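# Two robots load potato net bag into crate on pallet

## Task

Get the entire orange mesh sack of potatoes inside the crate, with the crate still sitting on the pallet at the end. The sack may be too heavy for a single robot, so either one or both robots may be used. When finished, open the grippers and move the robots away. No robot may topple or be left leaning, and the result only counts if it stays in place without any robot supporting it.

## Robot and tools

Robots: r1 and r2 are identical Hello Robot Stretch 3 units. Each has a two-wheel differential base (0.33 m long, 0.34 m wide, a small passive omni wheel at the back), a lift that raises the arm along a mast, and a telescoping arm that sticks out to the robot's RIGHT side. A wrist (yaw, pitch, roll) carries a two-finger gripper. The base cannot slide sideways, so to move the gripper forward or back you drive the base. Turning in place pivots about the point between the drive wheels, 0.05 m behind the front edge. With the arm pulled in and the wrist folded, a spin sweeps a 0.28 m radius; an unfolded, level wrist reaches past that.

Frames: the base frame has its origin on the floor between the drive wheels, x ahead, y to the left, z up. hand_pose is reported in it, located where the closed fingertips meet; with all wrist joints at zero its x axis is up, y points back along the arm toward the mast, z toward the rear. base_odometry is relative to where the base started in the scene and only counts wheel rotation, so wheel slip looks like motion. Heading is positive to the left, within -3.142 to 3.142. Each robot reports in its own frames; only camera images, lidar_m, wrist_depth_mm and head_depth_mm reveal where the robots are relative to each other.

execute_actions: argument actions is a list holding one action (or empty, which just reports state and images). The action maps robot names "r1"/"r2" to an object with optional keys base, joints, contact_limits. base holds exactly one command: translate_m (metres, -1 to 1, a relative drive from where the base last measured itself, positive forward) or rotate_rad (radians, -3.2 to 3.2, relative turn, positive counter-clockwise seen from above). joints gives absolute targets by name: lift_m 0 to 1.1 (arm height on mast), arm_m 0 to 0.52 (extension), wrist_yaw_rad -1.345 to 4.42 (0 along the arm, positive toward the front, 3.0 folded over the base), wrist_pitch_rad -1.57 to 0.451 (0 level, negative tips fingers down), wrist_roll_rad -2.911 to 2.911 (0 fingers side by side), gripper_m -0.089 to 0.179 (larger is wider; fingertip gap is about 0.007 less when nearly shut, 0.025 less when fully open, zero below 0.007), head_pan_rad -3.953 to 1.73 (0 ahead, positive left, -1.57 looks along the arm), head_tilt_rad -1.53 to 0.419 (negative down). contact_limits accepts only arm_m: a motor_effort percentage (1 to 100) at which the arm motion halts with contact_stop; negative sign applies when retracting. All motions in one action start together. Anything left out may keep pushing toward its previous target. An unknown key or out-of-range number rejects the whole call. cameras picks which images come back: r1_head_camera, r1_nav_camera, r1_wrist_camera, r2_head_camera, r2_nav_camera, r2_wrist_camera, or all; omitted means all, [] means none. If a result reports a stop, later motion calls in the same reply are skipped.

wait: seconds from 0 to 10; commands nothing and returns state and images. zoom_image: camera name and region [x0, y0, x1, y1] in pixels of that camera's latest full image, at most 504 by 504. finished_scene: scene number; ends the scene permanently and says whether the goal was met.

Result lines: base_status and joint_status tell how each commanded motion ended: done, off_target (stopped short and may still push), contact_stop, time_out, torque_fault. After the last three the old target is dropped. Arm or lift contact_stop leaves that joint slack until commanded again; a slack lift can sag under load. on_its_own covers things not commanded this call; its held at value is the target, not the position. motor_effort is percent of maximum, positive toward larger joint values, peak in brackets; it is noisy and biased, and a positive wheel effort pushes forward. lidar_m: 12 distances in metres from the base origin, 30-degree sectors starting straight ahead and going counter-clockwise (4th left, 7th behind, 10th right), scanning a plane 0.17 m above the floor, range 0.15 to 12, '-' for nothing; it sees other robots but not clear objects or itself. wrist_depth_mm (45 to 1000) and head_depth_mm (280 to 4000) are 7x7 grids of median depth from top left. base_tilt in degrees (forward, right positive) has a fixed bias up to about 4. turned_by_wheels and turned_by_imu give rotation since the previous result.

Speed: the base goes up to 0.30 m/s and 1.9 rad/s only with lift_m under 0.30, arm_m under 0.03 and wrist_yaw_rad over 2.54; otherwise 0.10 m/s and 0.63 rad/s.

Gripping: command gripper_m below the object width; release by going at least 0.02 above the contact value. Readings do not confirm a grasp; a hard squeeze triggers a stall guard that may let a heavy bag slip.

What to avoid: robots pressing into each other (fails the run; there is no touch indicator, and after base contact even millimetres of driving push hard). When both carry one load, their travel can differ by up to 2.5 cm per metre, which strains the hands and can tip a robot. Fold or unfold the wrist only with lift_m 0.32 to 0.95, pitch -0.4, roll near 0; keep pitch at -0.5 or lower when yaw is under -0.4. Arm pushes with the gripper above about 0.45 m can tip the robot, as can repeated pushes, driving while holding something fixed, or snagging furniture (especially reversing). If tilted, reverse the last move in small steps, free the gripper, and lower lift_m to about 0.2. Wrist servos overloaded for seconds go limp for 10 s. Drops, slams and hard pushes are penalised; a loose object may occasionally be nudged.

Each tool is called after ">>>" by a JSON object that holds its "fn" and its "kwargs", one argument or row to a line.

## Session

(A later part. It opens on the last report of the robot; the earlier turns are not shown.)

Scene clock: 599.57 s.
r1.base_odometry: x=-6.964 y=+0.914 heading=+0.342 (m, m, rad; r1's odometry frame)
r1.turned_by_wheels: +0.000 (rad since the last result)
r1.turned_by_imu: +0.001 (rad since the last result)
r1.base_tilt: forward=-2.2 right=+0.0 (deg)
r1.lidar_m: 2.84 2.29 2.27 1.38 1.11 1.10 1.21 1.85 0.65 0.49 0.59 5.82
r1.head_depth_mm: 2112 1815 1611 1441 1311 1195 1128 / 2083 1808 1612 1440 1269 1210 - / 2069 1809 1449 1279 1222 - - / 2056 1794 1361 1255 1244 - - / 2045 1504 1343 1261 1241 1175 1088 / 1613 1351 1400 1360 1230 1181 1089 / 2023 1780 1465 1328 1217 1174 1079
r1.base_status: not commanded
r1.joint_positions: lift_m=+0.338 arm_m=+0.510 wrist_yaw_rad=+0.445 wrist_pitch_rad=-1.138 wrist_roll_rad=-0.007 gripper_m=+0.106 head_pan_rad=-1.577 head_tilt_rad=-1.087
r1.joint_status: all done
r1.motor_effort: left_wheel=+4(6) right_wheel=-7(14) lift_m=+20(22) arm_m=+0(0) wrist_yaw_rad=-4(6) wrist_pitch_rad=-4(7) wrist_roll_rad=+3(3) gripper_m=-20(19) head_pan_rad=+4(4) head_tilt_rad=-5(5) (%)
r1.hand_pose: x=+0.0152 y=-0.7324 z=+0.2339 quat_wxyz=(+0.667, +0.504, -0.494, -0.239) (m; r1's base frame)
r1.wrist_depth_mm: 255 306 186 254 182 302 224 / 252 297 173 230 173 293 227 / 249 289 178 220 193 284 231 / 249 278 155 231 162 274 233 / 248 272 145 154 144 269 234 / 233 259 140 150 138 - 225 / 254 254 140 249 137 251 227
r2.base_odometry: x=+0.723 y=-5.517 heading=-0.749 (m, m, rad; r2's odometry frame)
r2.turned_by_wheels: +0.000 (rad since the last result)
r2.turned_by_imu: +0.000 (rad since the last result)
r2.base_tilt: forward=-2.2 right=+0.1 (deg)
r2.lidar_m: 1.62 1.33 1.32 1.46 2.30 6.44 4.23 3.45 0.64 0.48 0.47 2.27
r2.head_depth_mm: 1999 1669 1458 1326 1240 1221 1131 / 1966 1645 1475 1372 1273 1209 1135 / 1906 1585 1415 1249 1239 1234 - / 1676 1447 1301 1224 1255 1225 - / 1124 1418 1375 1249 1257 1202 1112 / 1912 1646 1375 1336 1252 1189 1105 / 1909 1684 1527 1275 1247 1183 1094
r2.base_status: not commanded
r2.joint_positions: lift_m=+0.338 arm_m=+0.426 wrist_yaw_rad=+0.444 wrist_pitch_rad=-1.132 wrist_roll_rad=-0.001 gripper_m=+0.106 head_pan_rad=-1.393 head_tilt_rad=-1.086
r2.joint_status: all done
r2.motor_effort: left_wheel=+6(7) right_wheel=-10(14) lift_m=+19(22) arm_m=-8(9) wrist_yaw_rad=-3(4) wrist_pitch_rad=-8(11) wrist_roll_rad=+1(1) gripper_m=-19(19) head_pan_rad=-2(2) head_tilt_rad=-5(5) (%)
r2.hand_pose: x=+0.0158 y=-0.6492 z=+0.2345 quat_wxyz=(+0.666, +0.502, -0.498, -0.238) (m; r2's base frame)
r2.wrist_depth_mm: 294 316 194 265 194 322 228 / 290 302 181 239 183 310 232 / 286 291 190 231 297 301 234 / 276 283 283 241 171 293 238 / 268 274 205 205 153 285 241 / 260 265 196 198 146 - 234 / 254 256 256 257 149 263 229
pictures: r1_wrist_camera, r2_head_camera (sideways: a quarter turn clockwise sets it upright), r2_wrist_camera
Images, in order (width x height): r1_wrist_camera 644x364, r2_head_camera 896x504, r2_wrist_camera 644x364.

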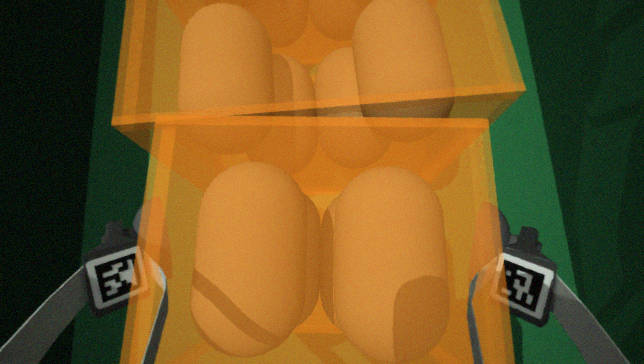

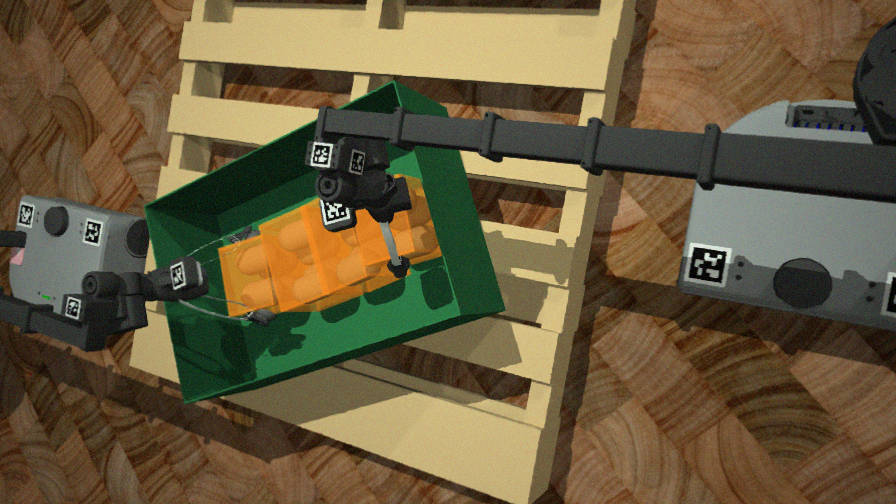

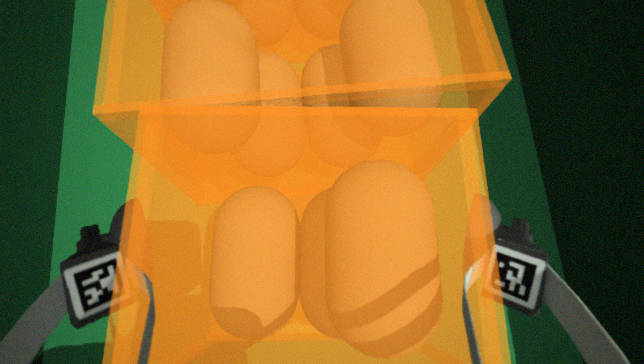

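>>> {"fn": "execute_actions", "kwargs": {
  "actions": [
    {"r1": {"joints": {"lift_m": 0.326}}, "r2": {"joints": {"lift_m": 0.326}}}
  ],
  "cameras": []
}}

>>> {"fn": "execute_actions", "kwargs": {
  "actions": [
    {"r1": {"joints": {"gripper_m": 0.179}}, "r2": {"joints": {"gripper_m": 0.179}}}
  ],
  "cameras": ["r1_wrist_camera", "r2_wrist_camera"]
}}

>>> {"fn": "execute_actions", "kwargs": {
  "actions": [
    {"r1": {"joints": {"lift_m": 0.55}}, "r2": {"joints": {"lift_m": 0.55}}}
  ],
  "cameras": ["r1_wrist_camera", "r2_wrist_camera", "r2_head_camera"]
}}

Scene clock: 607.40 s.
r1.base_odometry: x=-6.964 y=+0.914 heading=+0.342 (m, m, rad; r1's odometry frame)
r1.turned_by_wheels: +0.000 (rad since the last result)
r1.turned_by_imu: +0.001 (rad since the last result)
r1.base_tilt: forward=-2.1 right=+0.1 (deg)
r1.lidar_m: 2.84 2.30 2.27 1.38 1.11 1.10 1.20 1.86 0.65 0.49 0.59 5.83
r1.head_depth_mm: 2083 1828 1617 1448 1302 1198 1126 / 2088 1814 1612 1433 1275 1204 - / 2061 1807 1447 1283 1227 - - / 2065 1802 1373 1261 1245 - - / 2059 1511 1352 1266 1243 1184 1090 / 1649 1355 1394 1357 1232 1176 1083 / 2038 1774 1461 1335 1220 1174 1090
r1.base_status: not commanded
r1.joint_positions: lift_m=+0.326 arm_m=+0.510 wrist_yaw_rad=+0.444 wrist_pitch_rad=-1.145 wrist_roll_rad=-0.007 gripper_m=+0.106 head_pan_rad=-1.577 head_tilt_rad=-1.087
r1.joint_status: all done
r1.motor_effort: left_wheel=+2(4) right_wheel=-4(8) lift_m=+19(19) arm_m=+1(0) wrist_yaw_rad=-3(5) wrist_pitch_rad=-2(4) wrist_roll_rad=+3(3) gripper_m=-20(19) head_pan_rad=+4(4) head_tilt_rad=-4(5) (%)
r1.hand_pose: x=+0.0144 y=-0.7309 z=+0.2215 quat_wxyz=(+0.666, +0.505, -0.493, -0.241) (m; r1's base frame)
r1.wrist_depth_mm: 256 295 171 244 171 286 223 / 256 282 165 218 167 278 227 / 252 276 174 218 220 270 230 / 248 265 154 231 157 261 231 / 246 261 143 154 143 255 235 / 234 248 139 150 138 - 226 / 241 244 141 240 138 237 228
r2.base_odometry: x=+0.723 y=-5.517 heading=-0.749 (m, m, rad; r2's odometry frame)
r2.turned_by_wheels: +0.000 (rad since the last result)
r2.turned_by_imu: +0.000 (rad since the last result)
r2.base_tilt: forward=-2.1 right=+0.0 (deg)
r2.lidar_m: 1.62 1.32 1.32 1.46 2.30 6.47 4.23 3.46 0.63 0.48 0.47 2.27
r2.head_depth_mm: 1983 1674 1452 1329 1230 1211 1132 / 1974 1645 1480 1371 1262 1209 1131 / 1931 1589 1408 1238 1244 1232 - / 1678 1444 1307 1224 1255 1234 - / 1172 1411 1373 1253 1257 1191 1103 / 1919 1652 1387 1324 1259 1189 1106 / 1913 1701 1532 1278 1246 1184 1094
r2.base_status: not commanded
r2.joint_positions: lift_m=+0.326 arm_m=+0.426 wrist_yaw_rad=+0.444 wrist_pitch_rad=-1.137 wrist_roll_rad=-0.001 gripper_m=+0.106 head_pan_rad=-1.393 head_tilt_rad=-1.086
r2.joint_status: all done
r2.motor_effort: left_wheel=+5(6) right_wheel=-9(11) lift_m=+19(21) arm_m=-7(8) wrist_yaw_rad=-3(4) wrist_pitch_rad=-6(8) wrist_roll_rad=+1(1) gripper_m=-19(19) head_pan_rad=-1(2) head_tilt_rad=-5(5) (%)
r2.hand_pose: x=+0.0153 y=-0.6482 z=+0.2222 quat_wxyz=(+0.666, +0.503, -0.497, -0.240) (m; r2's base frame)
r2.wrist_depth_mm: 293 299 183 252 183 309 227 / 284 288 176 230 178 295 232 / 273 278 186 229 281 287 235 / 266 270 271 272 171 278 238 / 258 262 205 205 152 272 240 / 251 253 196 198 146 - 233 / 243 245 245 246 149 254 230
pictures: none
No camera images: the call's "cameras" was empty. Leave "cameras" out to get every camera's image.

Scene clock: 609.50 s.
r1.base_odometry: x=-6.964 y=+0.914 heading=+0.342 (m, m, rad; r1's odometry frame)
r1.turned_by_wheels: +0.000 (rad since the last result)
r1.turned_by_imu: +0.000 (rad since the last result)
r1.base_tilt: forward=-2.1 right=+0.1 (deg)
r1.lidar_m: 2.83 2.29 2.28 1.38 1.11 1.10 1.20 1.85 0.65 0.49 0.59 5.75
r1.head_depth_mm: 2090 1815 1617 1442 1307 1195 1128 / 2088 1804 1614 1438 1263 1209 - / 2052 1788 1451 1284 1223 - - / 2065 1806 1368 1250 1243 - - / 2058 1518 1349 1256 1248 1184 1092 / 1649 1362 1396 1355 1236 1183 1086 / 2024 1770 1463 1344 1211 1168 1078
r1.base_status: not commanded
r1.joint_positions: lift_m=+0.326 arm_m=+0.510 wrist_yaw_rad=+0.440 wrist_pitch_rad=-1.151 wrist_roll_rad=-0.005 gripper_m=+0.179 head_pan_rad=-1.577 head_tilt_rad=-1.087
r1.joint_status: all done
r1.motor_effort: left_wheel=+0(2) right_wheel=+1(4) lift_m=+20(20) arm_m=+0(2) wrist_yaw_rad=-1(3) wrist_pitch_rad=+0(2) wrist_roll_rad=+2(3) gripper_m=+0(86) head_pan_rad=+4(4) head_tilt_rad=-5(5) (%)
r1.hand_pose: x=+0.0135 y=-0.7296 z=+0.2208 quat_wxyz=(+0.664, +0.506, -0.493, -0.245) (m; r1's base frame)
r1.wrist_depth_mm: 259 295 171 243 170 286 223 / 256 284 165 218 168 280 226 / 252 275 177 218 270 271 227 / 250 265 153 225 156 262 230 / 237 255 144 154 143 254 229 / - 250 140 151 139 248 215 / 239 244 144 241 141 239 237
r2.base_odometry: x=+0.723 y=-5.517 heading=-0.749 (m, m, rad; r2's odometry frame)
r2.turned_by_wheels: +0.000 (rad since the last result)
r2.turned_by_imu: +0.000 (rad since the last result)
r2.base_tilt: forward=-2.1 right=-0.1 (deg)
r2.lidar_m: 1.62 1.33 1.32 1.46 2.29 6.45 4.22 3.44 0.63 0.48 0.47 2.26
r2.head_depth_mm: 1993 1661 1471 1332 1232 1212 1127 / 1988 1653 1483 1372 1265 1204 1139 / 1927 1585 1396 1232 1258 1222 - / 1685 1427 1311 1227 1251 1227 - / 1159 1401 1376 1253 1253 1190 1108 / 1936 1621 1392 1352 1254 1196 1107 / 1902 1689 1537 1271 1252 1190 1103
r2.base_status: not commanded
r2.joint_positions: lift_m=+0.326 arm_m=+0.425 wrist_yaw_rad=+0.439 wrist_pitch_rad=-1.151 wrist_roll_rad=-0.001 gripper_m=+0.179 head_pan_rad=-1.393 head_tilt_rad=-1.087
r2.joint_status: all done
r2.motor_effort: left_wheel=+2(6) right_wheel=+0(11) lift_m=+20(19) arm_m=-5(7) wrist_yaw_rad=+0(3) wrist_pitch_rad=+0(6) wrist_roll_rad=+1(1) gripper_m=+0(85) head_pan_rad=-2(2) head_tilt_rad=-5(5) (%)
r2.hand_pose: x=+0.0134 y=-0.6449 z=+0.2209 quat_wxyz=(+0.663, +0.505, -0.494, -0.247) (m; r2's base frame)
r2.wrist_depth_mm: 291 294 182 239 180 305 227 / 283 284 175 226 178 295 230 / 272 276 195 231 281 287 234 / 266 269 268 219 165 277 237 / 259 260 205 206 153 268 231 / - 253 199 203 149 259 222 / 242 246 246 248 249 254 252
pictures: r1_wrist_camera, r2_wrist_camera
Images, in order (width x height): r1_wrist_camera 644x364, r2_wrist_camera 644x364.

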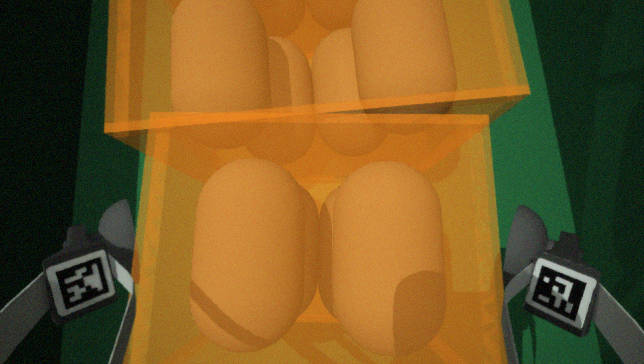

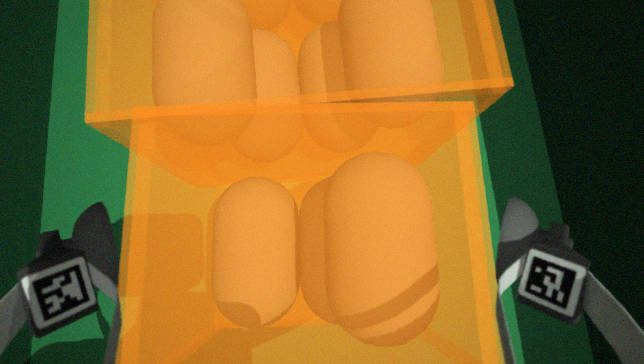

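Scene clock: 612.37 s.
r1.base_odometry: x=-6.964 y=+0.914 heading=+0.342 (m, m, rad; r1's odometry frame)
r1.turned_by_wheels: +0.000 (rad since the last result)
r1.turned_by_imu: +0.001 (rad since the last result)
r1.base_tilt: forward=-2.1 right=+0.1 (deg)
r1.lidar_m: 2.84 2.30 2.27 1.38 1.11 1.10 1.21 1.86 0.65 0.49 0.59 5.82
r1.head_depth_mm: 2113 1816 1606 1438 1312 1191 1141 / 2084 1828 1608 1440 1298 1197 - / 2074 1854 1369 1281 1252 - - / 2069 1890 1392 1239 1242 - - / 2054 1488 1355 1269 1244 1177 1095 / 1074 1650 1395 1359 1232 1179 1088 / 1953 1782 1463 1330 1220 1178 1079
r1.base_status: not commanded
r1.joint_positions: lift_m=+0.550 arm_m=+0.510 wrist_yaw_rad=+0.440 wrist_pitch_rad=-1.151 wrist_roll_rad=-0.005 gripper_m=+0.179 head_pan_rad=-1.577 head_tilt_rad=-1.087
r1.joint_status: all done
r1.motor_effort: left_wheel=+0(0) right_wheel=+0(1) lift_m=+22(27) arm_m=+0(1) wrist_yaw_rad=-1(1) wrist_pitch_rad=+0(0) wrist_roll_rad=+2(2) gripper_m=+0(1) head_pan_rad=+4(5) head_tilt_rad=-4(5) (%)
r1.hand_pose: x=+0.0135 y=-0.7296 z=+0.4446 quat_wxyz=(+0.664, +0.506, -0.493, -0.245) (m; r1's base frame)
r1.wrist_depth_mm: 633 409 549 483 546 413 538 / 532 399 530 428 514 393 538 / 528 389 516 447 509 369 616 / 574 385 499 443 487 376 618 / 607 385 492 373 473 387 602 / - 375 470 459 466 419 584 / 466 352 458 457 450 382 557
r2.base_odometry: x=+0.723 y=-5.517 heading=-0.749 (m, m, rad; r2's odometry frame)
r2.turned_by_wheels: +0.000 (rad since the last result)
r2.turned_by_imu: +0.000 (rad since the last result)
r2.base_tilt: forward=-2.2 right=+0.2 (deg)
r2.lidar_m: 1.62 1.33 1.32 1.46 2.29 6.45 4.25 3.45 0.64 0.48 0.47 2.27
r2.head_depth_mm: 1980 1728 1470 1326 1229 1215 1131 / 1970 1795 1279 1255 - - - / 1908 1626 1376 1238 1231 1238 - / 1681 1472 1304 1246 1249 1223 - / 1731 1454 1378 1251 1256 1191 1102 / 1914 1626 1383 1350 1259 1190 1109 / 1898 1696 1533 1270 1261 1174 1099
r2.base_status: not commanded
r2.joint_positions: lift_m=+0.550 arm_m=+0.425 wrist_yaw_rad=+0.439 wrist_pitch_rad=-1.152 wrist_roll_rad=-0.001 gripper_m=+0.179 head_pan_rad=-1.393 head_tilt_rad=-1.087
r2.joint_status: all done
r2.motor_effort: left_wheel=+1(1) right_wheel=-1(1) lift_m=+25(25) arm_m=-5(5) wrist_yaw_rad=+1(0) wrist_pitch_rad=+0(0) wrist_roll_rad=+1(1) gripper_m=+1(0) head_pan_rad=-3(2) head_tilt_rad=-5(5) (%)
r2.hand_pose: x=+0.0134 y=-0.6449 z=+0.4445 quat_wxyz=(+0.663, +0.505, -0.494, -0.247) (m; r2's base frame)
r2.wrist_depth_mm: 694 453 555 497 559 564 588 / 660 438 530 466 541 414 566 / 513 427 515 459 525 395 551 / 493 420 496 448 505 396 525 / 482 438 484 393 496 410 527 / - 429 478 436 482 418 621 / 303 390 459 447 405 341 586
pictures: r1_wrist_camera, r2_head_camera (sideways: a quarter turn clockwise sets it upright), r2_wrist_camera
Images, in order (width x height): r1_wrist_camera 644x364, r2_head_camera 896x504, r2_wrist_camera 644x364.

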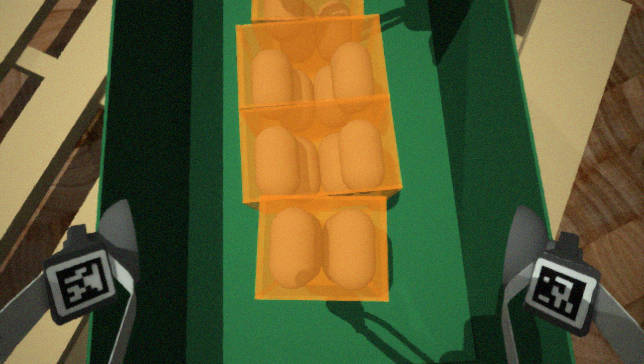

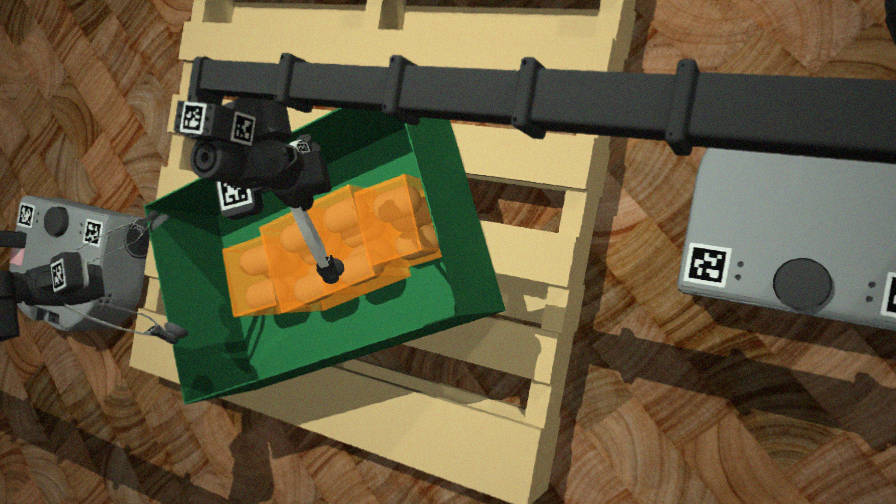

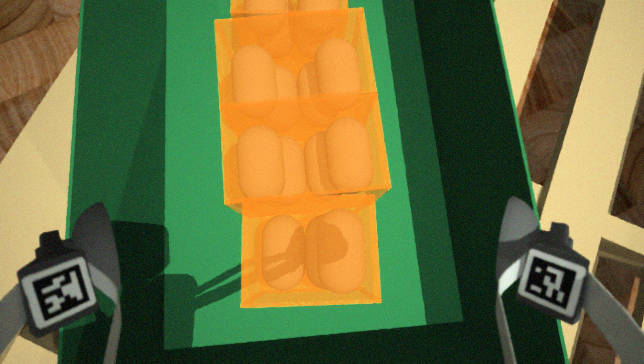

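The bag is resting inside the crate. Next I'll retract both arms to move clear.

>>> {"fn": "execute_actions", "kwargs": {
  "actions": [
    {"r1": {"joints": {"arm_m": 0.0}}, "r2": {"joints": {"arm_m": 0.0}}}
  ],
  "cameras": ["r2_head_camera", "r1_head_camera"]
}}

Scene clock: 620.20 s.
r1.base_odometry: x=-6.964 y=+0.914 heading=+0.342 (m, m, rad; r1's odometry frame)
r1.turned_by_wheels: +0.000 (rad since the last result)
r1.turned_by_imu: +0.002 (rad since the last result)
r1.base_tilt: forward=-2.2 right=+0.1 (deg)
r1.lidar_m: 2.85 2.29 2.28 1.38 1.11 1.10 1.20 1.85 0.65 0.49 0.59 5.81
r1.head_depth_mm: 2086 1836 1615 1431 1313 1194 1142 / 2092 1821 1608 1444 1303 1189 - / 2077 1812 1370 1275 1228 - - / 2050 1799 1388 1248 1215 - - / 2006 1497 1355 1269 1213 1186 1089 / 1762 1639 1390 1356 1235 1173 1085 / 2033 1777 1462 1342 1219 1170 1083
r1.base_status: not commanded
r1.joint_positions: lift_m=+0.550 arm_m=+0.001 wrist_yaw_rad=+0.440 wrist_pitch_rad=-1.151 wrist_roll_rad=-0.005 gripper_m=+0.179 head_pan_rad=-1.577 head_tilt_rad=-1.087
r1.joint_status: all done
r1.motor_effort: left_wheel=+0(0) right_wheel=+0(1) lift_m=+23(23) arm_m=-2(3) wrist_yaw_rad=-1(1) wrist_pitch_rad=+0(0) wrist_roll_rad=+2(2) gripper_m=+1(0) head_pan_rad=+4(4) head_tilt_rad=-5(5) (%)
r1.hand_pose: x=+0.0135 y=-0.2204 z=+0.4446 quat_wxyz=(+0.664, +0.506, -0.493, -0.245) (m; r1's base frame)
r1.wrist_depth_mm: 573 555 557 557 434 450 460 / 661 549 551 531 532 537 533 / 653 631 532 624 522 517 641 / 649 630 635 528 609 491 628 / 626 616 624 614 535 480 597 / - 579 605 609 600 575 599 / 571 572 577 - 580 581 561
r2.base_odometry: x=+0.723 y=-5.517 heading=-0.749 (m, m, rad; r2's odometry frame)
r2.turned_by_wheels: +0.000 (rad since the last result)
r2.turned_by_imu: +0.001 (rad since the last result)
r2.base_tilt: forward=-2.1 right=+0.1 (deg)
r2.lidar_m: 1.62 1.33 1.32 1.45 2.30 6.43 4.25 3.45 0.63 0.48 0.47 2.27
r2.head_depth_mm: 1972 1650 1466 1335 1228 1215 1128 / 1970 1650 1431 1275 1264 - - / 1913 1584 1371 1233 1204 - - / 1701 1471 1309 1240 1209 - - / 1840 1453 1378 1251 1260 1191 1112 / 1895 1621 1384 1341 1253 1179 1103 / 1910 1700 1529 1272 1253 1181 1104
r2.base_status: not commanded
r2.joint_positions: lift_m=+0.550 arm_m=+0.000 wrist_yaw_rad=+0.440 wrist_pitch_rad=-1.152 wrist_roll_rad=-0.001 gripper_m=+0.179 head_pan_rad=-1.393 head_tilt_rad=-1.087
r2.joint_status: all done
r2.motor_effort: left_wheel=+2(2) right_wheel=-2(1) lift_m=+25(25) arm_m=-5(8) wrist_yaw_rad=-1(0) wrist_pitch_rad=+1(1) wrist_roll_rad=+1(1) gripper_m=+0(0) head_pan_rad=-2(1) head_tilt_rad=-5(5) (%)
r2.hand_pose: x=+0.0134 y=-0.2197 z=+0.4445 quat_wxyz=(+0.663, +0.506, -0.494, -0.247) (m; r2's base frame)
r2.wrist_depth_mm: 697 562 674 434 447 459 576 / 679 559 542 553 557 557 571 / 646 656 593 535 663 668 545 / 623 634 640 635 527 646 530 / 618 617 621 626 629 528 635 / - 597 597 610 612 608 520 / 571 578 581 - 595 601 604
pictures: r1_head_camera (sideways: a quarter turn clockwise sets it upright), r2_head_camera (sideways: a quarter turn clockwise sets it upright)
Images, in order (width x height): r1_head_camera 896x504, r2_head_camera 896x504.

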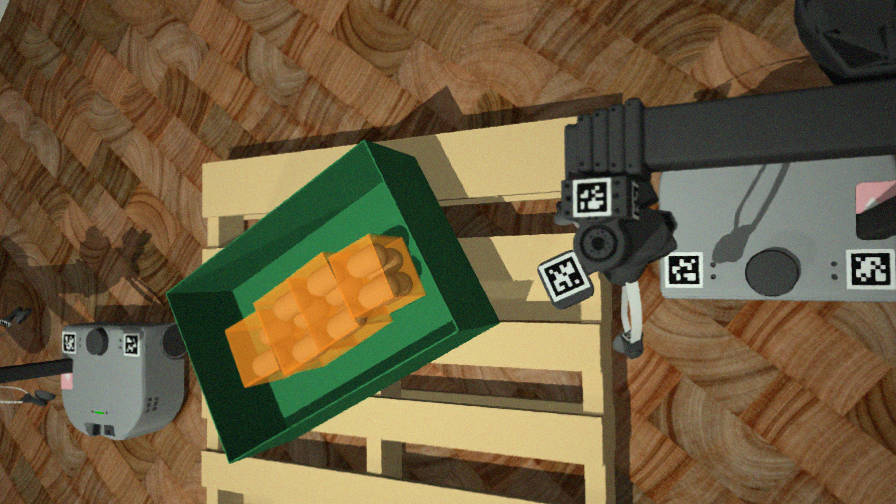

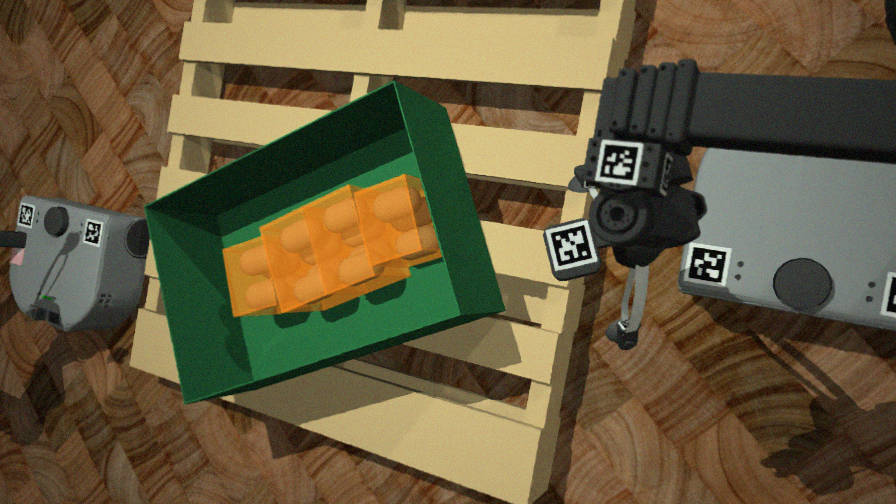

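>>> {"fn": "finished_scene", "kwargs": {
  "scene": 1
}}

The scene is finished: the task was done.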